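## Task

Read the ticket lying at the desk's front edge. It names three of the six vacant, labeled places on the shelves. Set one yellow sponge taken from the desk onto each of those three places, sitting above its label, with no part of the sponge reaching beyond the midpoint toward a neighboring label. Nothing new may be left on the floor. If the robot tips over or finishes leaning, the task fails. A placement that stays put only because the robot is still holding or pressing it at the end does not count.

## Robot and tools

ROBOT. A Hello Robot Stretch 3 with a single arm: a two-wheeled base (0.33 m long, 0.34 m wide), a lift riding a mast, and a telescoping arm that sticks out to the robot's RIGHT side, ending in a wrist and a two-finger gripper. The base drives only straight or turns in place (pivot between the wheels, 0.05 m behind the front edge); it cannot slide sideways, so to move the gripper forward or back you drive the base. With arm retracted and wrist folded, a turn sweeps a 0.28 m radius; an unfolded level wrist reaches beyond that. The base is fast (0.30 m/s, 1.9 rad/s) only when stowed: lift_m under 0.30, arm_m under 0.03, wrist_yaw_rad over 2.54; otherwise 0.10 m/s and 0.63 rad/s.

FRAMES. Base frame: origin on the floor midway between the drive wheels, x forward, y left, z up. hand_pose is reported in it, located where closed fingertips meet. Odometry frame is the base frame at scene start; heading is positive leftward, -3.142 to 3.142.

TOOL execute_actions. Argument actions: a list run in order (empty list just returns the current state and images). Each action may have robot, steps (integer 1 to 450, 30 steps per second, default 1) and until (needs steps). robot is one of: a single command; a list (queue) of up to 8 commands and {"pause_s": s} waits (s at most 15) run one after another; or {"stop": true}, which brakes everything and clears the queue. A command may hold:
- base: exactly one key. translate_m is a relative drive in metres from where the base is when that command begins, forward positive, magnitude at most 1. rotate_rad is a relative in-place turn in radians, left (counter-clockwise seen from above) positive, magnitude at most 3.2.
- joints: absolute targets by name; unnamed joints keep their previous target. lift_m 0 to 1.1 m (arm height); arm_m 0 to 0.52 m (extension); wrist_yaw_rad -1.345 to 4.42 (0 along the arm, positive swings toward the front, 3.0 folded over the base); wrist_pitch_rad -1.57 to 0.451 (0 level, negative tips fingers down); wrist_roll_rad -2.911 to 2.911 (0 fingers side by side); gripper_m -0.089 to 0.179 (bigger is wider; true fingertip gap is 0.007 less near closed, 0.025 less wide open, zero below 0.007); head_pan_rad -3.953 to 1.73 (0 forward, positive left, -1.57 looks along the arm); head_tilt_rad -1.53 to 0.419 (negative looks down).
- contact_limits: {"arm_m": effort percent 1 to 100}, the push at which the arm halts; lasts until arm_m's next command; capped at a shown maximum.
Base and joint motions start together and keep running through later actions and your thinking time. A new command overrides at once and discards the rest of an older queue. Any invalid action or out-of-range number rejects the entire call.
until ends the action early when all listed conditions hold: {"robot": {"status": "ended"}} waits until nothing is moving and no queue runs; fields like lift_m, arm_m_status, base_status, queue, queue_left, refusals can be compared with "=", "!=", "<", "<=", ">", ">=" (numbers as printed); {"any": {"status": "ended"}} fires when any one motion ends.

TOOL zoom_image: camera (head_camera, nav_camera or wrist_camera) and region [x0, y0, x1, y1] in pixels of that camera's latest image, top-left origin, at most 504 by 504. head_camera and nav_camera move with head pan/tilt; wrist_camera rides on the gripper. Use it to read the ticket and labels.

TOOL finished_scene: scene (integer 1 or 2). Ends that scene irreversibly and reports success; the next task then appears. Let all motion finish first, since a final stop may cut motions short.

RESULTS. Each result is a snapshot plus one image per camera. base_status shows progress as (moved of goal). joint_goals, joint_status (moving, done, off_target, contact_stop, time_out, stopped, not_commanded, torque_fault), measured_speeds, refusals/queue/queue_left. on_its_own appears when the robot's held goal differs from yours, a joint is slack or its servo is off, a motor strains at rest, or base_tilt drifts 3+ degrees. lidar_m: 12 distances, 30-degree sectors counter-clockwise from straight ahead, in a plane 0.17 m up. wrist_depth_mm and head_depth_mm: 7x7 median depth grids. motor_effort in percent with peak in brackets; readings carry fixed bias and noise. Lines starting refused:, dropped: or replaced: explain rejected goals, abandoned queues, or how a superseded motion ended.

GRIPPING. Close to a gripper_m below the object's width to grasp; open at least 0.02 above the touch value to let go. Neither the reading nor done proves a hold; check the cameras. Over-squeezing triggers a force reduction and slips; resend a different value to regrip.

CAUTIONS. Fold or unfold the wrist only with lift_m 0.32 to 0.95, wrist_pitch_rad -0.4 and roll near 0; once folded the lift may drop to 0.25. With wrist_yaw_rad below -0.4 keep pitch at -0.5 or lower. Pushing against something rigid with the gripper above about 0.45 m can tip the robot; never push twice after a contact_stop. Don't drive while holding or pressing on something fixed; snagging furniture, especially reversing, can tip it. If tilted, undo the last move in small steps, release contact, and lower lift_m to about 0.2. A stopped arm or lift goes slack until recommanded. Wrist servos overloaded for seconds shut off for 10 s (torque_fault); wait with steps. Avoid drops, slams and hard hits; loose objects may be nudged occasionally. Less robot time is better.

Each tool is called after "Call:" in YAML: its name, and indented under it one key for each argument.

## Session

Call:
execute_actions:
  actions:
    - {"robot":{"joints":{"head_tilt_rad":-0.5}},"steps":60,"until":{"robot":{"status":"ended"}}}

Scene clock: 0.87 s.
robot.base_odometry: x=+0.000 y=+0.000 heading=+0.000 (m, m, rad; robot's odometry frame)
robot.turned_by_wheels: +0.000 (rad since the last result)
robot.turned_by_imu: +0.000 (rad since the last result)
robot.base_tilt: forward=-0.5 right=-0.8 (deg)
robot.lidar_m: 1.87 1.65 1.64 1.93 2.58 2.91 2.43 2.09 2.09 1.34 1.00 1.03
robot.head_depth_mm: 1496 1588 1707 1282 1014 1595 1361 / 1605 1715 1839 1294 1867 1610 1365 / 1715 1863 2016 2109 2124 1654 1368 / 1892 2017 2216 2427 2116 1660 1371 / 1927 2054 2192 2398 2134 1666 1375 / 1774 1886 2001 2163 2157 1678 1374 / 1643 1732 1823 1942 2007 1675 1382
robot.base_status: not_commanded
robot.joint_positions: lift_m=+0.350 arm_m=-0.002 wrist_yaw_rad=+2.848 wrist_pitch_rad=-0.417 wrist_roll_rad=+0.018 gripper_m=+0.037 head_pan_rad=+0.004 head_tilt_rad=-0.493
robot.joint_goals: lift_m=+0.350 arm_m=-0.002 wrist_yaw_rad=+2.848 wrist_pitch_rad=-0.417 wrist_roll_rad=+0.018 gripper_m=+0.037 head_pan_rad=+0.004 head_tilt_rad=-0.500
robot.joint_status: lift_m=not_commanded arm_m=not_commanded wrist_yaw_rad=not_commanded wrist_pitch_rad=not_commanded wrist_roll_rad=not_commanded gripper_m=not_commanded head_pan_rad=not_commanded head_tilt_rad=done
robot.measured_speeds: translate_m=+0.000 rotate_rad=+0.000 lift_m=+0.000 arm_m=+0.000 wrist_yaw_rad=+0.000 wrist_pitch_rad=+0.000 wrist_roll_rad=+0.000 head_pan_rad=+0.000 head_tilt_rad=+0.000
robot: refusals=0 queue=done queue_left=0
robot.motor_effort: left_wheel=-1(1) right_wheel=-1(1) lift_m=+32(32) arm_m=-1(1) wrist_yaw_rad=+0(1) wrist_pitch_rad=+5(5) wrist_roll_rad=+0(0) gripper_m=-1(0) head_pan_rad=+0(0) head_tilt_rad=-3(34) (%)
robot.hand_pose: x=+0.0438 y=+0.0719 z=+0.3625 quat_wxyz=(+0.247, +0.712, +0.042, +0.656) (m; robot's base frame)
robot.wrist_depth_mm: - - - - - - - / - - - - - - - / - - - - - - - / 860 854 853 881 870 875 865 / 693 703 722 720 725 715 710 / 581 - - 581 603 599 603 / 511 491 523 512 503 508 520
pictures: head_camera (sideways: a quarter turn clockwise sets it upright), nav_camera (sideways: a quarter turn counterclockwise sets it upright), wrist_camera
Images, in order (width x height): head_camera 896x504, nav_camera 672x504, wrist_camera 644x364.

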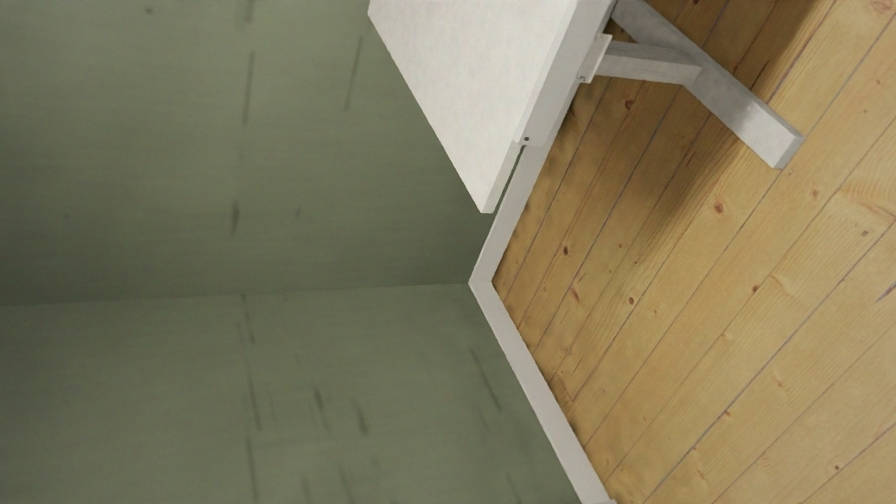

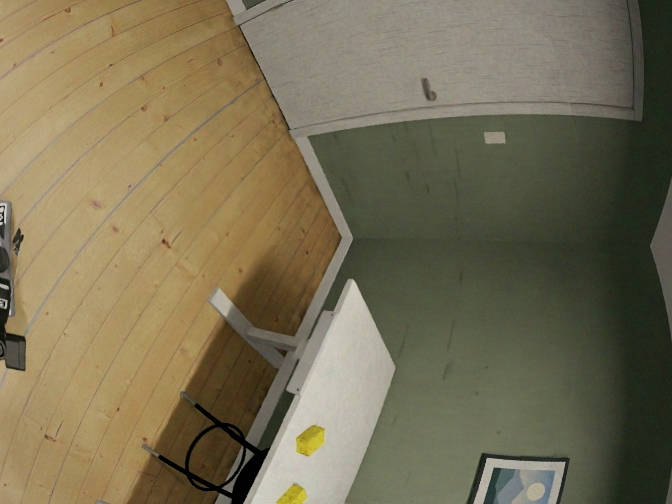

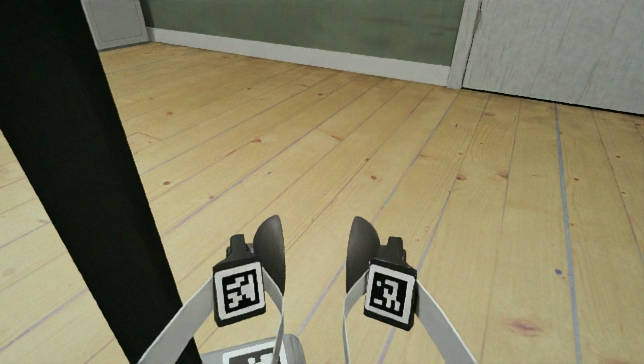

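Call:
execute_actions:
  actions:
    - {"robot":[{"base":{"rotate_rad":0.86},"joints":{"lift_m":0.475,"wrist_pitch_rad":-0.4,"wrist_roll_rad":0,"head_pan_rad":-1.57,"head_tilt_rad":-0.75}},{"base":{"translate_m":0.29},"joints":{"wrist_yaw_rad":0,"gripper_m":0.17}},{"joints":{"wrist_pitch_rad":0.12,"arm_m":0.25}}],"steps":450,"until":{"robot":{"status":"ended"}}}

Scene clock: 14.67 s.
robot.base_odometry: x=+0.189 y=+0.220 heading=+0.860 (m, m, rad; robot's odometry frame)
robot.turned_by_wheels: +0.860 (rad since the last result)
robot.turned_by_imu: +0.855 (rad since the last result)
robot.base_tilt: forward=-0.6 right=-0.8 (deg)
robot.lidar_m: 1.36 1.46 2.12 2.83 3.14 2.42 2.38 2.18 1.13 1.22 1.74 1.39
robot.head_depth_mm: 1407 1506 1106 1866 1621 1378 1188 / 1425 1512 1044 1815 1621 1376 1212 / 1413 1511 1113 1923 1630 - 1192 / 1428 1525 1120 1867 1672 1344 1193 / 1425 1523 1124 1613 1585 1376 1195 / 1438 1552 1130 1918 1637 1380 1203 / 1445 1615 1746 1999 1626 1379 1200
robot.base_status: done (translate_m +0.2900 of +0.2900)
robot.joint_positions: lift_m=+0.475 arm_m=+0.250 wrist_yaw_rad=+0.001 wrist_pitch_rad=+0.095 wrist_roll_rad=+0.005 gripper_m=+0.170 head_pan_rad=-1.563 head_tilt_rad=-0.741
robot.joint_goals: lift_m=+0.475 arm_m=+0.250 wrist_yaw_rad=+0.000 wrist_pitch_rad=+0.120 wrist_roll_rad=+0.000 gripper_m=+0.170 head_pan_rad=-1.570 head_tilt_rad=-0.750
robot.joint_status: lift_m=done arm_m=done wrist_yaw_rad=done wrist_pitch_rad=done wrist_roll_rad=done gripper_m=done head_pan_rad=done head_tilt_rad=done
robot.measured_speeds: translate_m=+0.000 rotate_rad=+0.000 lift_m=+0.000 arm_m=+0.000 wrist_yaw_rad=+0.000 wrist_pitch_rad=+0.000 wrist_roll_rad=+0.000 head_pan_rad=+0.000 head_tilt_rad=+0.000
robot: refusals=0 queue=done queue_left=0
robot.motor_effort: left_wheel=-3(6) right_wheel=+1(4) lift_m=+41(42) arm_m=+3(3) wrist_yaw_rad=-1(1) wrist_pitch_rad=+8(10) wrist_roll_rad=-2(3) gripper_m=+0(81) head_pan_rad=-3(29) head_tilt_rad=-5(25) (%)
robot.hand_pose: x=-0.0213 y=-0.6520 z=+0.6136 quat_wxyz=(+0.705, -0.033, -0.708, +0.034) (m; robot's base frame)
robot.wrist_depth_mm: - - - - - - - / - - - - - - - / - 379 345 338 328 338 328 / - - 762 - - - - / - - - - - 696 520 / - - - - - - - / - - - - - - -
pictures: head_camera (sideways: a quarter turn clockwise sets it upright), nav_camera (sideways: a quarter turn counterclockwise sets it upright), wrist_camera
Images, in order (width x height): head_camera 896x504, nav_camera 672x504, wrist_camera 644x364.

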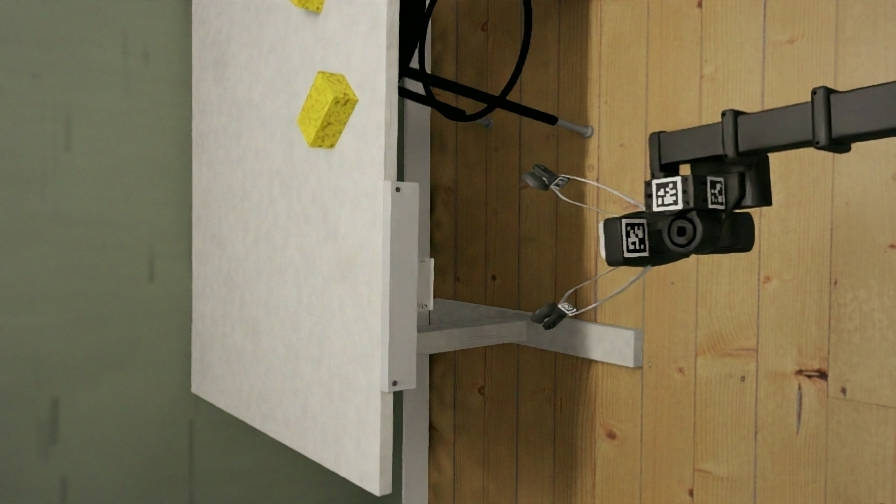

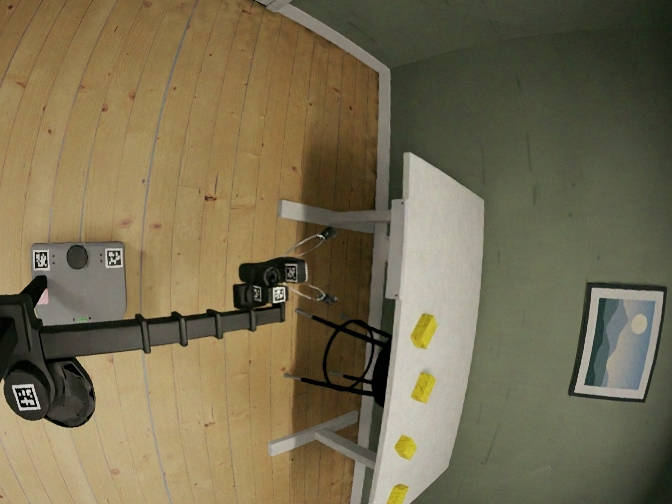

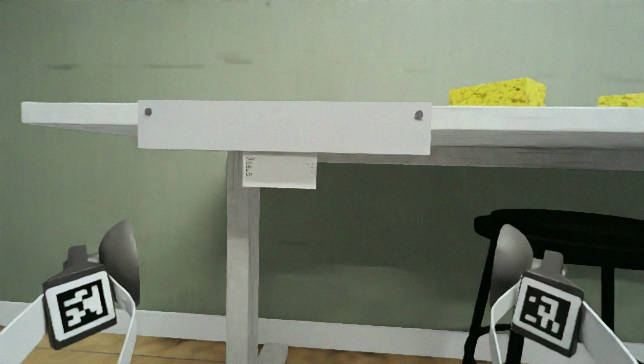

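Call:
execute_actions:
  actions:
    - {"robot":[{"base":{"translate_m":0.05},"joints":{"arm_m":0.48,"wrist_pitch_rad":0.15},"contact_limits":{"arm_m":20}}],"steps":450,"until":{"robot":{"status":"ended"}}}

Call:
zoom_image:
  camera: "wrist_camera"
  region: [160,100,480,300]

Scene clock: 19.57 s.
robot.base_odometry: x=+0.222 y=+0.258 heading=+0.860 (m, m, rad; robot's odometry frame)
robot.turned_by_wheels: +0.000 (rad since the last result)
robot.turned_by_imu: +0.002 (rad since the last result)
robot.base_tilt: forward=-0.5 right=-0.9 (deg)
robot.lidar_m: 1.30 1.41 2.04 2.82 3.23 2.48 2.43 1.56 1.09 1.21 1.75 1.34
robot.head_depth_mm: 1417 1512 1112 1843 1619 1362 1184 / 1416 1502 1074 1849 1612 1388 1211 / 1430 1507 1117 1863 1558 1367 1196 / 1435 1533 1119 1032 1577 1377 1198 / 1440 1523 1124 1619 1628 1374 1190 / 1433 1579 1124 1989 1633 1392 1199 / 1440 1628 1810 2015 1632 1382 1199
robot.base_status: done (translate_m +0.0500 of +0.0500)
robot.joint_positions: lift_m=+0.475 arm_m=+0.480 wrist_yaw_rad=+0.001 wrist_pitch_rad=+0.125 wrist_roll_rad=+0.005 gripper_m=+0.170 head_pan_rad=-1.563 head_tilt_rad=-0.741
robot.joint_goals: lift_m=+0.475 arm_m=+0.480 wrist_yaw_rad=+0.000 wrist_pitch_rad=+0.150 wrist_roll_rad=+0.000 gripper_m=+0.170 head_pan_rad=-1.570 head_tilt_rad=-0.750
robot.joint_status: lift_m=done arm_m=done wrist_yaw_rad=done wrist_pitch_rad=done wrist_roll_rad=done gripper_m=done head_pan_rad=done head_tilt_rad=done
robot.measured_speeds: translate_m=+0.000 rotate_rad=+0.000 lift_m=+0.000 arm_m=+0.000 wrist_yaw_rad=+0.000 wrist_pitch_rad=+0.000 wrist_roll_rad=+0.000 head_pan_rad=+0.000 head_tilt_rad=+0.000
robot: refusals=0 queue=done queue_left=0
robot.motor_effort: left_wheel=-3(4) right_wheel=+1(5) lift_m=+41(41) arm_m=+2(4) wrist_yaw_rad=-1(2) wrist_pitch_rad=+9(10) wrist_roll_rad=-3(2) gripper_m=-1(0) head_pan_rad=-2(2) head_tilt_rad=-5(5) (%)
robot.contact_limits: arm_m 20 (drawing in: default 22, maximum 36; extending or still: default 29, maximum 48)
robot.hand_pose: x=-0.0213 y=-0.8819 z=+0.6214 quat_wxyz=(+0.704, -0.044, -0.707, +0.044) (m; robot's base frame)
robot.wrist_depth_mm: 125 123 119 115 112 109 106 / 126 123 119 116 112 109 107 / 127 124 120 116 113 110 107 / - 955 130 126 123 860 414 / - 959 491 126 124 875 851 / - 957 535 919 909 878 461 / - 959 548 929 906 875 865
pictures: head_camera (sideways: a quarter turn clockwise sets it upright), nav_camera (sideways: a quarter turn counterclockwise sets it upright), wrist_camera
Images, in order (width x height): head_camera 896x504, nav_camera 672x504, wrist_camera 644x364.

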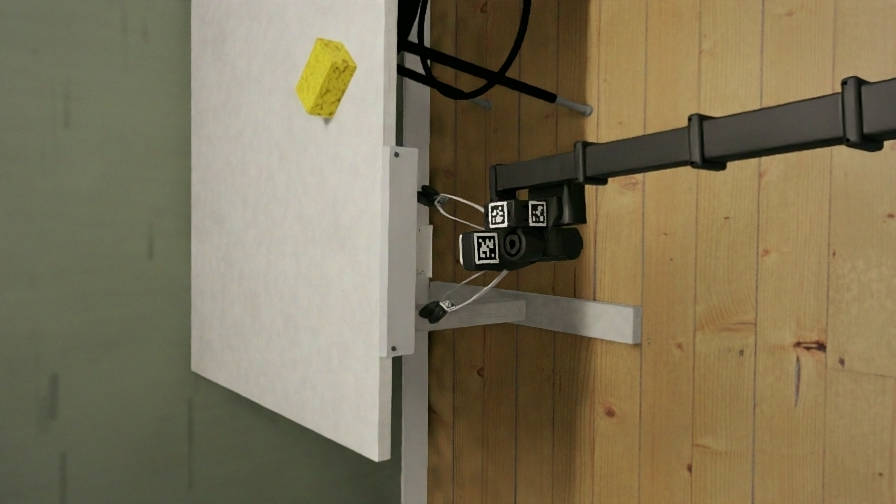

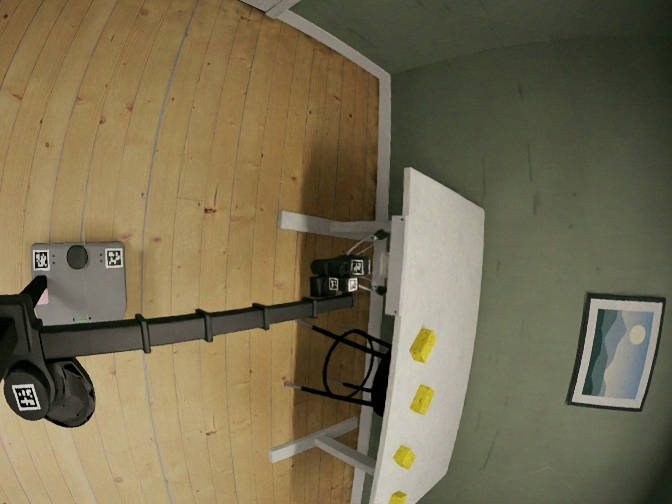

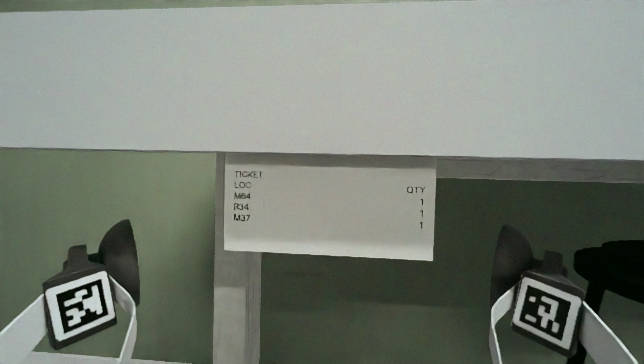

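Region (160, 100, 480, 300) of wrist_camera's 644x364 image, scaled by 1.575; it fills the top 315 rows of this view, and the rest is white.

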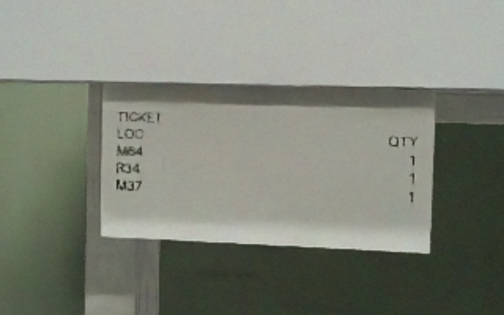

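Call:
execute_actions:
  actions:
    - {"robot":{"joints":{"arm_m":0.52,"wrist_pitch_rad":0.22},"contact_limits":{"arm_m":20}},"steps":100,"until":{"robot":{"status":"ended"}}}

Call:
zoom_image:
  camera: "wrist_camera"
  region: [120,140,360,340]

Scene clock: 25.17 s.
robot.base_odometry: x=+0.222 y=+0.258 heading=+0.860 (m, m, rad; robot's odometry frame)
robot.turned_by_wheels: +0.000 (rad since the last result)
robot.turned_by_imu: +0.001 (rad since the last result)
robot.base_tilt: forward=-0.4 right=-0.8 (deg)
robot.lidar_m: 1.31 1.41 2.04 2.81 3.21 2.48 2.43 1.56 1.09 1.21 1.75 1.34
robot.head_depth_mm: 1418 1509 1107 1858 1610 1374 1186 / 1415 1509 1069 1852 1619 1376 1212 / 1426 1517 1117 1888 1566 1360 1186 / 1423 1537 1125 1020 1590 1371 1195 / 1432 1526 1129 1636 1625 1374 1192 / 1438 1587 1133 2006 1633 1377 1194 / 1442 1626 1825 1989 1633 1394 1199
robot.base_status: done (translate_m +0.0500 of +0.0500)
robot.joint_positions: lift_m=+0.475 arm_m=+0.518 wrist_yaw_rad=+0.001 wrist_pitch_rad=+0.193 wrist_roll_rad=+0.005 gripper_m=+0.170 head_pan_rad=-1.563 head_tilt_rad=-0.741
robot.joint_goals: lift_m=+0.475 arm_m=+0.520 wrist_yaw_rad=+0.000 wrist_pitch_rad=+0.220 wrist_roll_rad=+0.000 gripper_m=+0.170 head_pan_rad=-1.570 head_tilt_rad=-0.750
robot.joint_status: lift_m=done arm_m=done wrist_yaw_rad=done wrist_pitch_rad=done wrist_roll_rad=done gripper_m=done head_pan_rad=done head_tilt_rad=done
robot.measured_speeds: translate_m=+0.000 rotate_rad=+0.000 lift_m=+0.000 arm_m=+0.000 wrist_yaw_rad=+0.000 wrist_pitch_rad=+0.000 wrist_roll_rad=+0.000 head_pan_rad=+0.000 head_tilt_rad=+0.000
robot: refusals=0 queue=done queue_left=0
robot.motor_effort: left_wheel=-3(3) right_wheel=+1(1) lift_m=+41(41) arm_m=+3(4) wrist_yaw_rad=-1(0) wrist_pitch_rad=+9(9) wrist_roll_rad=-3(2) gripper_m=+0(0) head_pan_rad=-3(3) head_tilt_rad=-5(5) (%)
robot.contact_limits: arm_m 20 (drawing in: default 22, maximum 36; extending or still: default 29, maximum 48)
robot.hand_pose: x=-0.0213 y=-0.9186 z=+0.6389 quat_wxyz=(+0.702, -0.068, -0.705, +0.068) (m; robot's base frame)
robot.wrist_depth_mm: 91 89 87 84 82 80 78 / 91 89 86 84 81 79 77 / 90 88 86 83 81 79 77 / 931 89 86 83 81 79 77 / 929 895 94 91 89 840 814 / 933 912 93 91 88 823 652 / 913 902 446 854 89 818 656
pictures: head_camera (sideways: a quarter turn clockwise sets it upright), nav_camera (sideways: a quarter turn counterclockwise sets it upright), wrist_camera
Images, in order (width x height): head_camera 896x504, nav_camera 672x504, wrist_camera 644x364.

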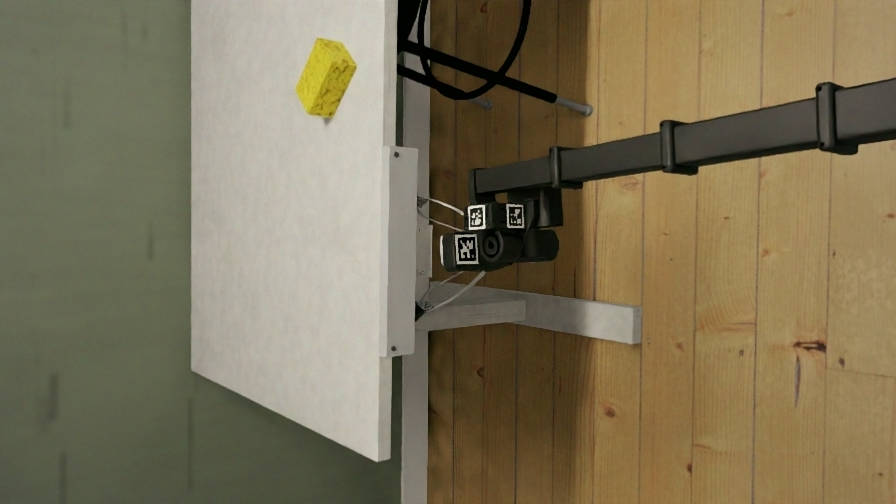

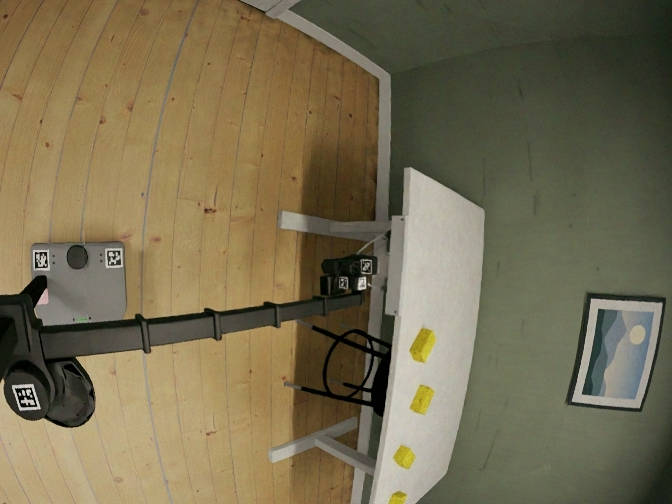

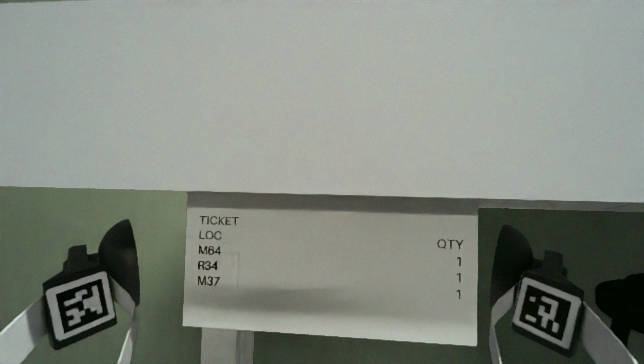

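Region (120, 140, 360, 340) of wrist_camera's 644x364 image, scaled by 2.100.

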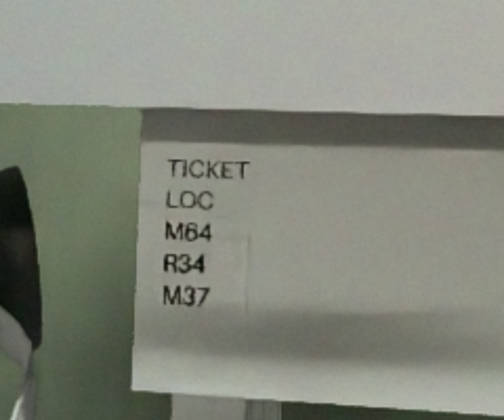

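Call:
execute_actions:
  actions:
    - {"robot":[{"joints":{"arm_m":0.0}},{"joints":{"lift_m":0.76,"wrist_pitch_rad":-0.3,"wrist_yaw_rad":0.75,"gripper_m":0.14},"base":{"rotate_rad":0.575}},{"base":{"translate_m":-0.37}},{"base":{"rotate_rad":-0.67},"joints":{"head_tilt_rad":-0.9}},{"joints":{"arm_m":0.2}}],"steps":450,"until":{"robot":{"status":"ended"}}}

Scene clock: 51.23 s.
robot.base_odometry: x=+0.172 y=-0.109 heading=+0.765 (m, m, rad; robot's odometry frame)
robot.turned_by_wheels: -0.095 (rad since the last result)
robot.turned_by_imu: -0.093 (rad since the last result)
robot.base_tilt: forward=-0.8 right=-0.5 (deg)
robot.lidar_m: 1.61 1.64 2.25 3.05 3.13 2.24 2.13 2.08 0.83 0.82 1.09 1.66
robot.head_depth_mm: 1293 1103 873 1699 1465 - - / 1281 1102 891 1613 1432 - 1123 / 1284 1109 888 1660 1468 - 1100 / 1288 1108 891 1625 1452 - 1125 / 1279 1107 847 1667 1489 - 1143 / 1275 1110 871 1661 1468 1275 1137 / 1261 1114 894 1490 1461 1258 1143
robot.base_status: moving (rotate_rad -0.6699 of -0.6700)
robot.joint_positions: lift_m=+0.760 arm_m=+0.000 wrist_yaw_rad=+0.749 wrist_pitch_rad=-0.314 wrist_roll_rad=+0.005 gripper_m=+0.140 head_pan_rad=-1.563 head_tilt_rad=-0.889
robot.joint_goals: lift_m=+0.760 arm_m=+0.000 wrist_yaw_rad=+0.750 wrist_pitch_rad=-0.300 wrist_roll_rad=+0.000 gripper_m=+0.140 head_pan_rad=-1.570 head_tilt_rad=-0.900
robot.joint_status: lift_m=done arm_m=done wrist_yaw_rad=done wrist_pitch_rad=done wrist_roll_rad=done gripper_m=done head_pan_rad=done head_tilt_rad=done
robot.measured_speeds: translate_m=+0.000 rotate_rad=-0.001 lift_m=+0.000 arm_m=+0.000 wrist_yaw_rad=+0.000 wrist_pitch_rad=+0.000 wrist_roll_rad=+0.000 head_pan_rad=+0.000 head_tilt_rad=+0.000
robot: refusals=0 queue=running queue_left=1
robot.motor_effort: left_wheel=+1(8) right_wheel=-4(5) lift_m=+41(43) arm_m=-5(2) wrist_yaw_rad=+0(3) wrist_pitch_rad=+5(8) wrist_roll_rad=-2(2) gripper_m=-1(88) head_pan_rad=-2(1) head_tilt_rad=-7(22) (%)
robot.hand_pose: x=+0.1393 y=-0.3184 z=+0.7961 quat_wxyz=(+0.689, +0.359, -0.611, +0.151) (m; robot's base frame)
robot.wrist_depth_mm: - - - - - - 851 / - - - - - 958 870 / - - - 601 587 599 613 / - - - - 464 418 391 / - - - - - - 351 / - - - - - - - / - 970 - - - - -
pictures: head_camera (sideways: a quarter turn clockwise sets it upright), nav_camera (sideways: a quarter turn counterclockwise sets it upright), wrist_camera
Images, in order (width x height): head_camera 896x504, nav_camera 672x504, wrist_camera 644x364.

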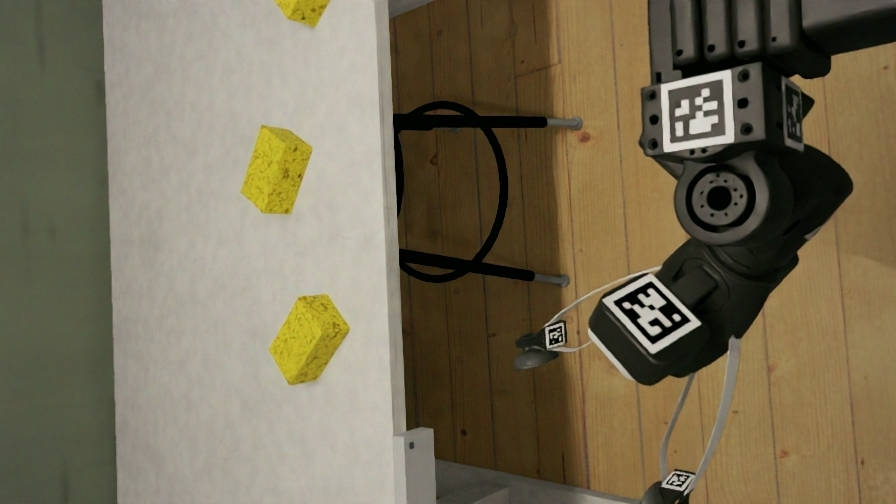

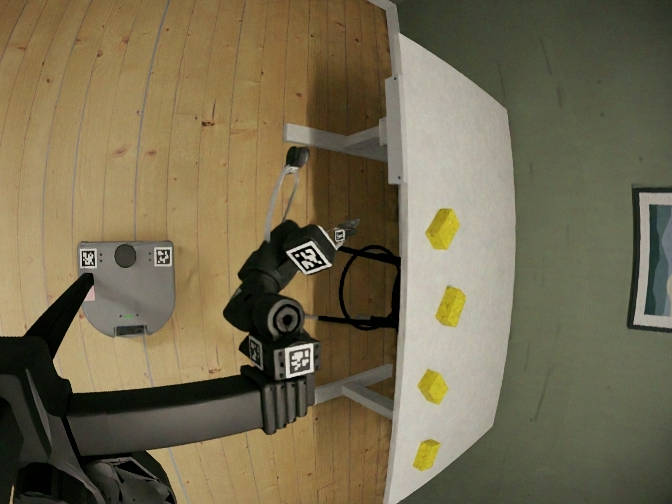

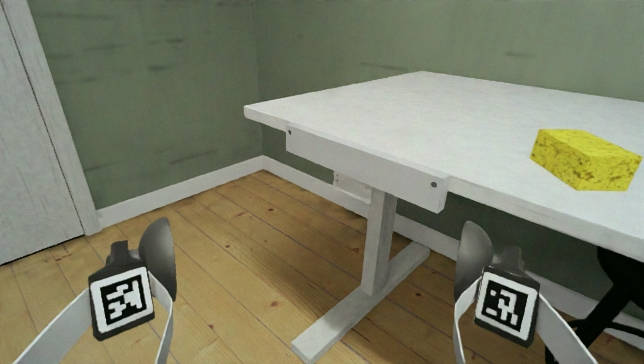

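Call:
execute_actions:
  actions:
    - {"steps":200,"until":{"robot":{"status":"ended"}}}

Scene clock: 54.20 s.
robot.base_odometry: x=+0.172 y=-0.109 heading=+0.765 (m, m, rad; robot's odometry frame)
robot.turned_by_wheels: +0.000 (rad since the last result)
robot.turned_by_imu: +0.001 (rad since the last result)
robot.base_tilt: forward=-0.4 right=-0.8 (deg)
robot.lidar_m: 1.61 1.64 2.25 3.05 3.10 2.23 2.13 2.08 0.83 0.82 1.09 1.67
robot.head_depth_mm: 1286 1094 867 1742 - - - / 1280 1104 886 - 1414 1260 1139 / 1282 1106 890 - 1465 1279 1143 / 1281 1100 891 - 1435 1279 1134 / 1282 1108 849 - 1461 1273 1141 / 1264 1111 871 1671 1462 1283 1143 / 1255 1113 892 824 1460 1276 1137
robot.base_status: done (rotate_rad -0.6699 of -0.6700)
robot.joint_positions: lift_m=+0.760 arm_m=+0.200 wrist_yaw_rad=+0.749 wrist_pitch_rad=-0.314 wrist_roll_rad=+0.005 gripper_m=+0.140 head_pan_rad=-1.563 head_tilt_rad=-0.889
robot.joint_goals: lift_m=+0.760 arm_m=+0.200 wrist_yaw_rad=+0.750 wrist_pitch_rad=-0.300 wrist_roll_rad=+0.000 gripper_m=+0.140 head_pan_rad=-1.570 head_tilt_rad=-0.900
robot.joint_status: lift_m=done arm_m=done wrist_yaw_rad=done wrist_pitch_rad=done wrist_roll_rad=done gripper_m=done head_pan_rad=done head_tilt_rad=done
robot.measured_speeds: translate_m=+0.000 rotate_rad=+0.000 lift_m=+0.000 arm_m=+0.000 wrist_yaw_rad=+0.000 wrist_pitch_rad=+0.000 wrist_roll_rad=+0.000 head_pan_rad=+0.000 head_tilt_rad=+0.000
robot: refusals=0 queue=done queue_left=0
robot.motor_effort: left_wheel=+1(3) right_wheel=-3(3) lift_m=+41(41) arm_m=+3(3) wrist_yaw_rad=+0(1) wrist_pitch_rad=+5(5) wrist_roll_rad=-2(2) gripper_m=-1(0) head_pan_rad=-2(2) head_tilt_rad=-6(6) (%)
robot.hand_pose: x=+0.1394 y=-0.5177 z=+0.7961 quat_wxyz=(+0.689, +0.359, -0.611, +0.151) (m; robot's base frame)
robot.wrist_depth_mm: - - - - - 827 710 / - - - - 979 847 742 / - - 558 570 584 594 612 / - - 426 399 405 335 416 / - - - 324 312 281 264 / - - - - 276 - 256 / - 966 - - - 246 217
pictures: head_camera (sideways: a quarter turn clockwise sets it upright), nav_camera (sideways: a quarter turn counterclockwise sets it upright), wrist_camera
Images, in order (width x height): head_camera 896x504, nav_camera 672x504, wrist_camera 644x364.

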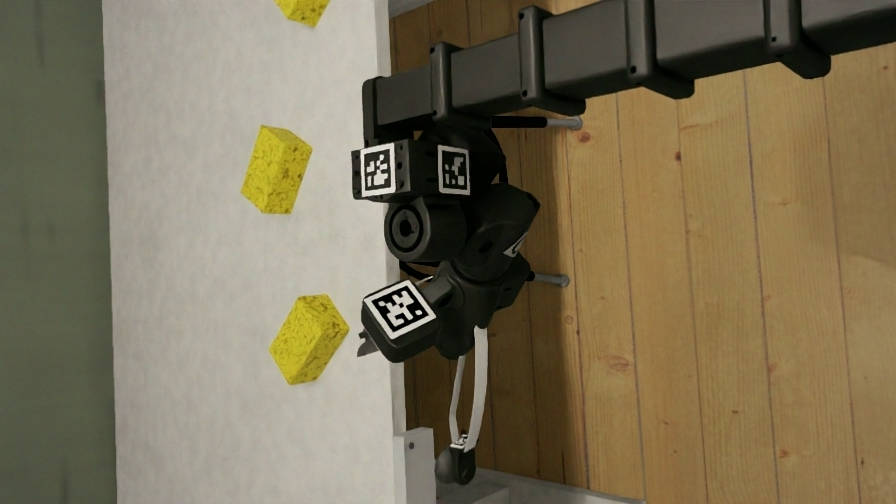

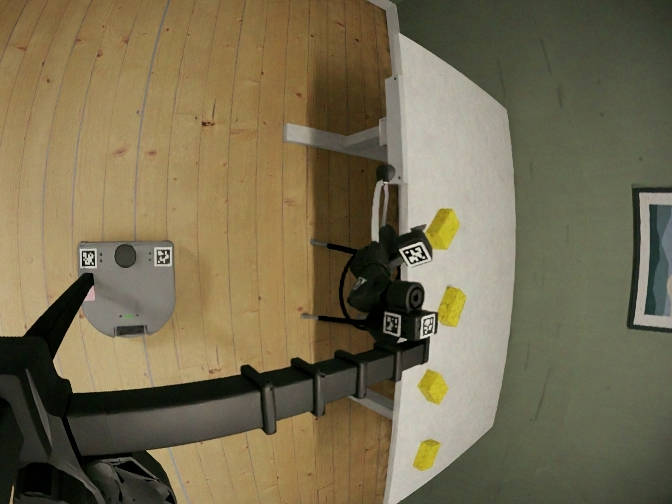

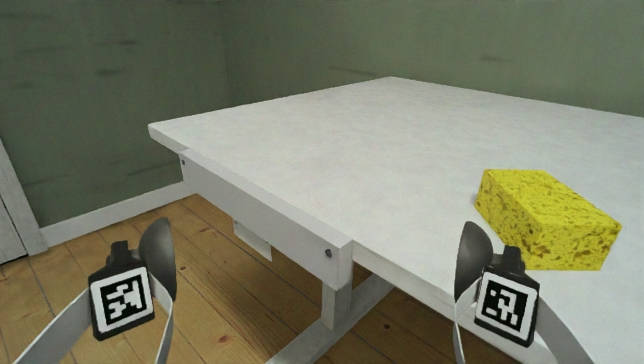

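Call:
execute_actions:
  actions:
    - {"robot":[{"joints":{"wrist_yaw_rad":0.5,"arm_m":0.26},"base":{"translate_m":-0.047}},{"joints":{"lift_m":0.71}}],"steps":300,"until":{"robot":{"status":"ended"}}}

Scene clock: 64.00 s.
robot.base_odometry: x=+0.138 y=-0.141 heading=+0.765 (m, m, rad; robot's odometry frame)
robot.turned_by_wheels: +0.000 (rad since the last result)
robot.turned_by_imu: +0.001 (rad since the last result)
robot.base_tilt: forward=-0.4 right=-0.8 (deg)
robot.lidar_m: 1.65 1.69 2.30 3.06 3.05 2.18 2.09 2.08 0.81 0.82 1.11 1.75
robot.head_depth_mm: 1290 1102 861 1692 1474 - - / 1280 1104 890 - 1428 1254 1133 / 1285 1101 889 - 1447 1277 1134 / 1288 1109 888 - 1457 1275 1144 / 1279 1106 888 1626 1457 1283 1133 / 1273 1110 853 1642 1463 1278 1139 / 1259 1110 890 1625 1468 1284 1142
robot.base_status: done (translate_m -0.0470 of -0.0470)
robot.joint_positions: lift_m=+0.710 arm_m=+0.260 wrist_yaw_rad=+0.501 wrist_pitch_rad=-0.315 wrist_roll_rad=+0.005 gripper_m=+0.140 head_pan_rad=-1.563 head_tilt_rad=-0.889
robot.joint_goals: lift_m=+0.710 arm_m=+0.260 wrist_yaw_rad=+0.500 wrist_pitch_rad=-0.300 wrist_roll_rad=+0.000 gripper_m=+0.140 head_pan_rad=-1.570 head_tilt_rad=-0.900
robot.joint_status: lift_m=done arm_m=done wrist_yaw_rad=done wrist_pitch_rad=done wrist_roll_rad=done gripper_m=done head_pan_rad=done head_tilt_rad=done
robot.measured_speeds: translate_m=+0.000 rotate_rad=+0.000 lift_m=+0.000 arm_m=+0.000 wrist_yaw_rad=+0.000 wrist_pitch_rad=+0.000 wrist_roll_rad=+0.000 head_pan_rad=+0.000 head_tilt_rad=+0.000
robot: refusals=0 queue=done queue_left=0
robot.motor_effort: left_wheel=+2(2) right_wheel=-3(7) lift_m=+21(41) arm_m=+3(6) wrist_yaw_rad=-1(2) wrist_pitch_rad=+5(5) wrist_roll_rad=-2(2) gripper_m=+0(1) head_pan_rad=-3(2) head_tilt_rad=-6(5) (%)
robot.hand_pose: x=+0.0920 y=-0.6118 z=+0.7469 quat_wxyz=(+0.703, +0.281, -0.651, +0.065) (m; robot's base frame)
robot.wrist_depth_mm: - - - 930 822 735 667 / - - 704 729 751 735 679 / 397 404 409 324 428 434 445 / 301 287 290 261 260 303 254 / - 251 233 226 229 242 235 / - - - 197 185 - 188 / 921 918 931 946 173 154 159
pictures: head_camera (sideways: a quarter turn clockwise sets it upright), nav_camera (sideways: a quarter turn counterclockwise sets it upright), wrist_camera
Images, in order (width x height): head_camera 896x504, nav_camera 672x504, wrist_camera 644x364.

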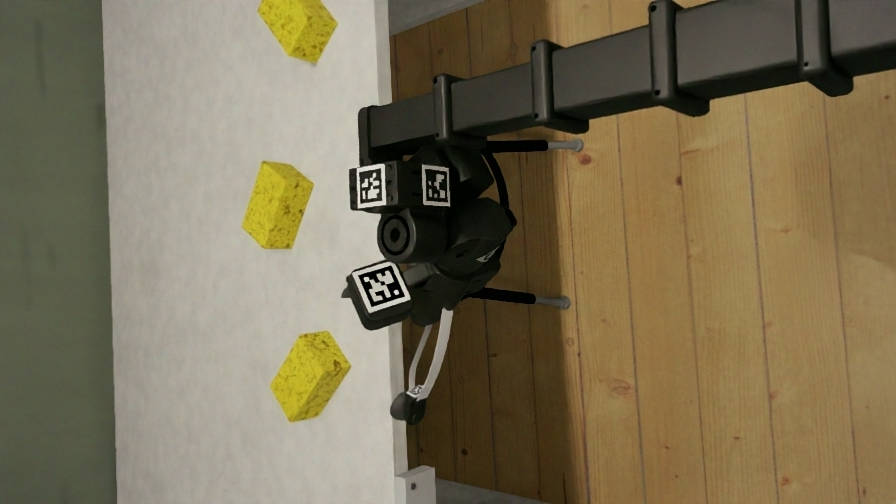

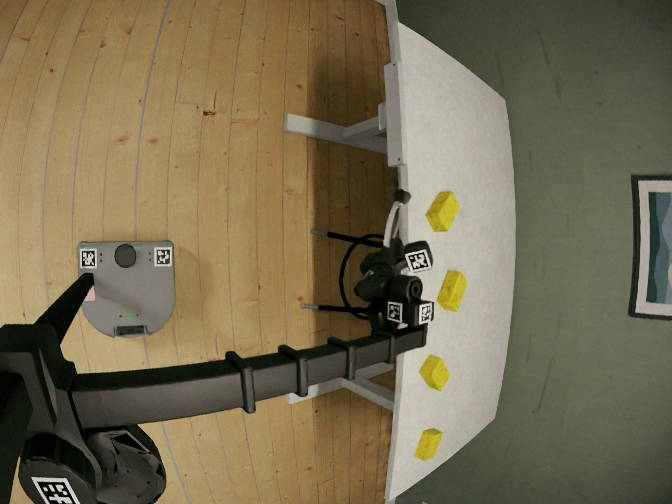

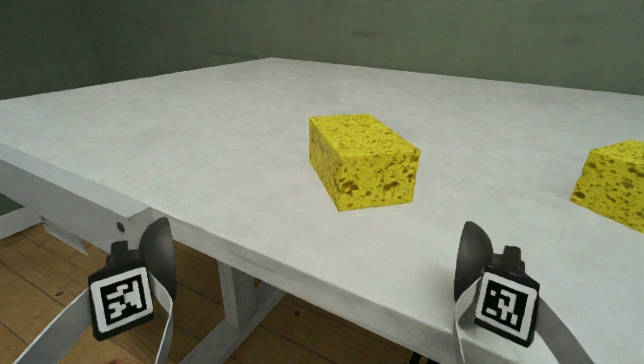

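Call:
execute_actions:
  actions:
    - {"robot":[{"joints":{"wrist_yaw_rad":0.65},"base":{"translate_m":-0.082}},{"joints":{"arm_m":0.30}},{"joints":{"arm_m":0.34},"base":{"translate_m":0.03}}],"steps":300,"until":{"robot":{"status":"ended"}}}

Scene clock: 75.00 s.
robot.base_odometry: x=+0.100 y=-0.177 heading=+0.765 (m, m, rad; robot's odometry frame)
robot.turned_by_wheels: +0.000 (rad since the last result)
robot.turned_by_imu: +0.001 (rad since the last result)
robot.base_tilt: forward=-0.4 right=-0.8 (deg)
robot.lidar_m: 1.70 1.78 2.39 3.07 2.98 2.13 2.04 2.09 1.14 0.80 1.14 1.81
robot.head_depth_mm: 1293 1099 859 1687 1477 - - / 1285 1105 878 - 1421 1251 1138 / 1281 1106 938 1587 1456 1279 1138 / 1285 1100 891 1643 1458 1284 1144 / 1279 1110 930 1631 1447 1279 1141 / 1270 1116 851 1667 1456 1282 1144 / 1254 1103 866 1664 1461 1287 1151
robot.base_status: done (translate_m +0.0300 of +0.0300)
robot.joint_positions: lift_m=+0.710 arm_m=+0.340 wrist_yaw_rad=+0.649 wrist_pitch_rad=-0.315 wrist_roll_rad=+0.005 gripper_m=+0.140 head_pan_rad=-1.563 head_tilt_rad=-0.889
robot.joint_goals: lift_m=+0.710 arm_m=+0.340 wrist_yaw_rad=+0.650 wrist_pitch_rad=-0.300 wrist_roll_rad=+0.000 gripper_m=+0.140 head_pan_rad=-1.570 head_tilt_rad=-0.900
robot.joint_status: lift_m=done arm_m=done wrist_yaw_rad=done wrist_pitch_rad=done wrist_roll_rad=done gripper_m=done head_pan_rad=done head_tilt_rad=done
robot.measured_speeds: translate_m=+0.000 rotate_rad=+0.000 lift_m=+0.000 arm_m=+0.000 wrist_yaw_rad=+0.000 wrist_pitch_rad=+0.000 wrist_roll_rad=+0.000 head_pan_rad=+0.000 head_tilt_rad=+0.000
robot: refusals=0 queue=done queue_left=0
robot.motor_effort: left_wheel=+1(5) right_wheel=-3(8) lift_m=+22(21) arm_m=+3(2) wrist_yaw_rad=+2(0) wrist_pitch_rad=+5(5) wrist_roll_rad=-2(2) gripper_m=+0(0) head_pan_rad=-3(2) head_tilt_rad=-6(6) (%)
robot.hand_pose: x=+0.1212 y=-0.6729 z=+0.7469 quat_wxyz=(+0.696, +0.328, -0.628, +0.116) (m; robot's base frame)
robot.wrist_depth_mm: - - - 956 805 694 616 / - - 714 733 758 699 621 / 396 402 406 359 425 438 446 / 283 285 289 208 297 303 305 / 249 232 223 216 228 241 200 / - - 182 183 185 - 188 / 927 916 159 155 155 152 158
pictures: head_camera (sideways: a quarter turn clockwise sets it upright), nav_camera (sideways: a quarter turn counterclockwise sets it upright), wrist_camera
Images, in order (width x height): head_camera 896x504, nav_camera 672x504, wrist_camera 644x364.

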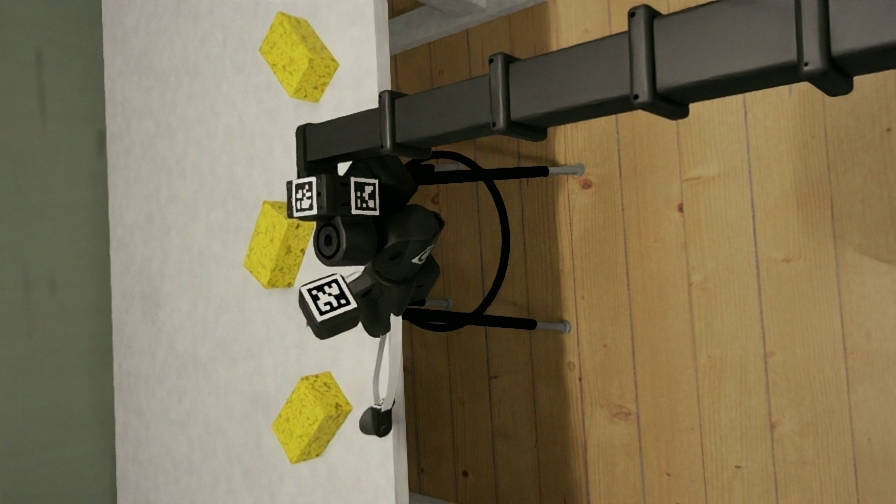

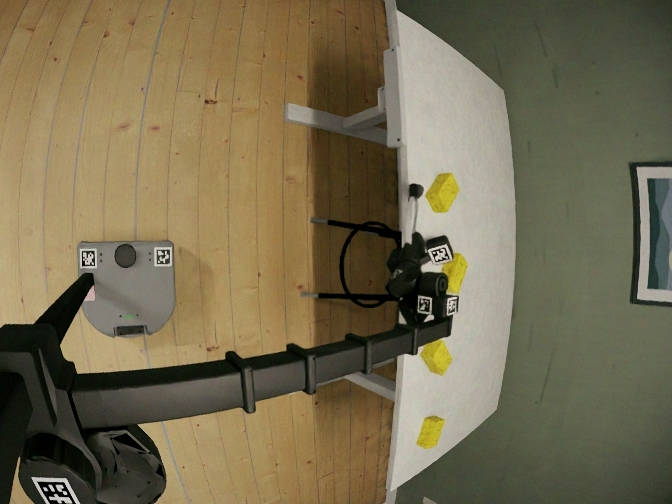

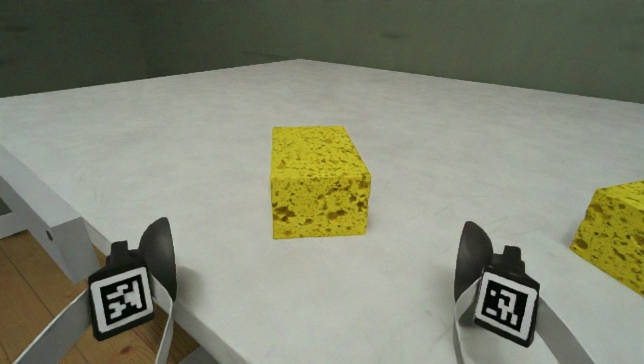

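Call:
execute_actions:
  actions:
    - {"robot":[{"joints":{"arm_m":0.38},"base":{"translate_m":0.03}},{"joints":{"arm_m":0.42,"lift_m":0.705},"base":{"translate_m":0.03}},{"joints":{"gripper_m":0.03}},{"pause_s":0.5},{"joints":{"lift_m":0.78}},{"joints":{"arm_m":0.0}}],"steps":450,"until":{"robot":{"status":"ended"}}}

Scene clock: 88.47 s.
robot.base_odometry: x=+0.144 y=-0.136 heading=+0.765 (m, m, rad; robot's odometry frame)
robot.turned_by_wheels: +0.000 (rad since the last result)
robot.turned_by_imu: +0.004 (rad since the last result)
robot.base_tilt: forward=-0.5 right=-0.7 (deg)
robot.lidar_m: 1.65 1.69 2.31 3.05 3.07 2.19 2.10 2.08 0.82 0.83 1.11 1.74
robot.head_depth_mm: 1295 1105 861 1685 1475 - 1102 / 1280 1098 888 1657 1442 - 1116 / 1280 1108 884 1658 1453 - 1104 / 1287 1101 889 1625 1469 - 1121 / 1283 1112 888 1658 1486 1233 1139 / 1272 1111 890 1657 513 1280 1142 / 1260 1111 890 1621 533 1289 1139
robot.base_status: done (translate_m +0.0300 of +0.0300)
robot.joint_positions: lift_m=+0.780 arm_m=+0.000 wrist_yaw_rad=+0.650 wrist_pitch_rad=-0.317 wrist_roll_rad=+0.005 gripper_m=+0.034 head_pan_rad=-1.563 head_tilt_rad=-0.889
robot.joint_goals: lift_m=+0.780 arm_m=+0.000 wrist_yaw_rad=+0.650 wrist_pitch_rad=-0.300 wrist_roll_rad=+0.000 gripper_m=+0.033 head_pan_rad=-1.570 head_tilt_rad=-0.900
robot.joint_status: lift_m=done arm_m=done wrist_yaw_rad=done wrist_pitch_rad=done wrist_roll_rad=done gripper_m=done head_pan_rad=done head_tilt_rad=done
robot.measured_speeds: translate_m=+0.000 rotate_rad=+0.000 lift_m=+0.000 arm_m=+0.000 wrist_yaw_rad=+0.000 wrist_pitch_rad=+0.000 wrist_roll_rad=+0.000 head_pan_rad=+0.000 head_tilt_rad=+0.000
robot: refusals=0 queue=done queue_left=0
robot.motor_effort: left_wheel=+1(4) right_wheel=-3(5) lift_m=+41(44) arm_m=-4(6) wrist_yaw_rad=+1(0) wrist_pitch_rad=+6(6) wrist_roll_rad=-2(3) gripper_m=-20(95) head_pan_rad=-2(2) head_tilt_rad=-6(6) (%)
robot.hand_pose: x=+0.1214 y=-0.3332 z=+0.8156 quat_wxyz=(+0.696, +0.329, -0.628, +0.116) (m; robot's base frame)
robot.wrist_depth_mm: - - - - - 962 850 / - - - - - - 875 / - - 741 630 642 664 674 / - - - 183 475 460 464 / - - 147 142 - 613 361 / - - 115 119 124 - 525 / - - 965 126 - - -
pictures: head_camera (sideways: a quarter turn clockwise sets it upright), nav_camera (sideways: a quarter turn counterclockwise sets it upright), wrist_camera
Images, in order (width x height): head_camera 896x504, nav_camera 672x504, wrist_camera 644x364.

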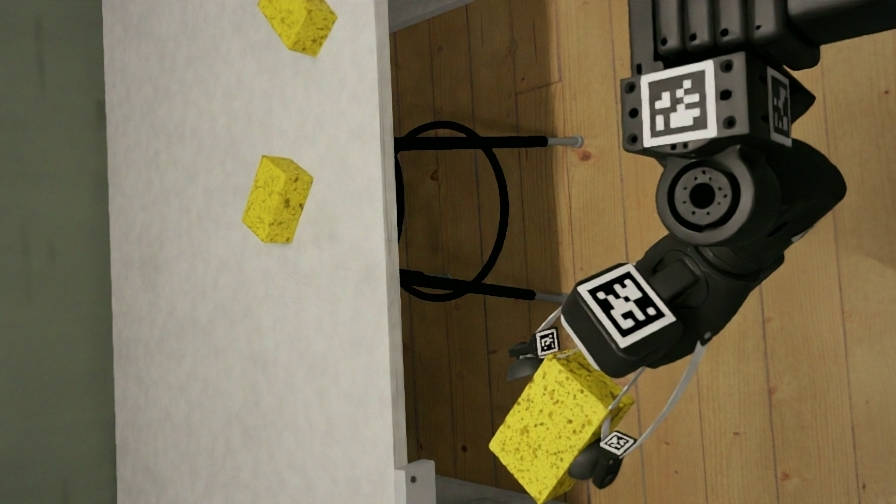

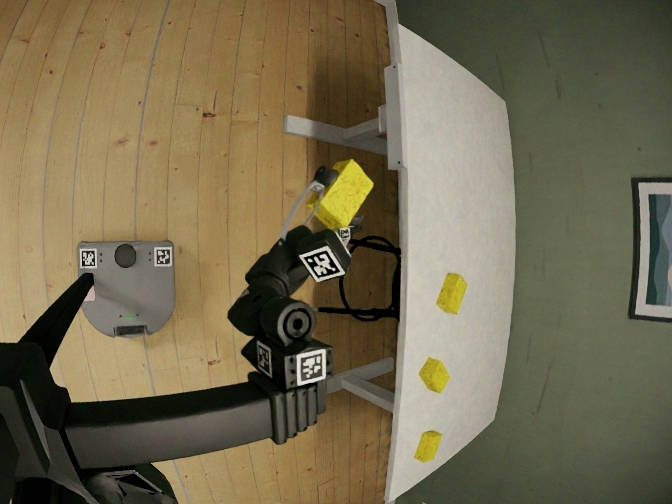

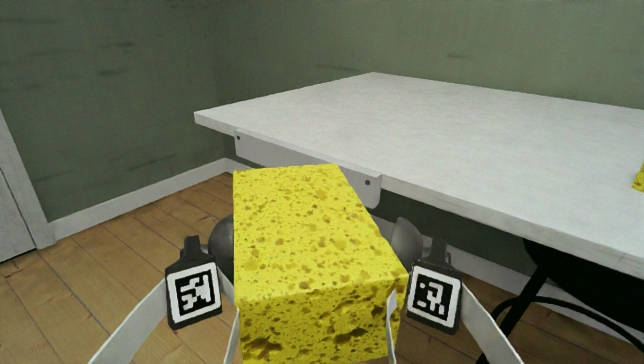

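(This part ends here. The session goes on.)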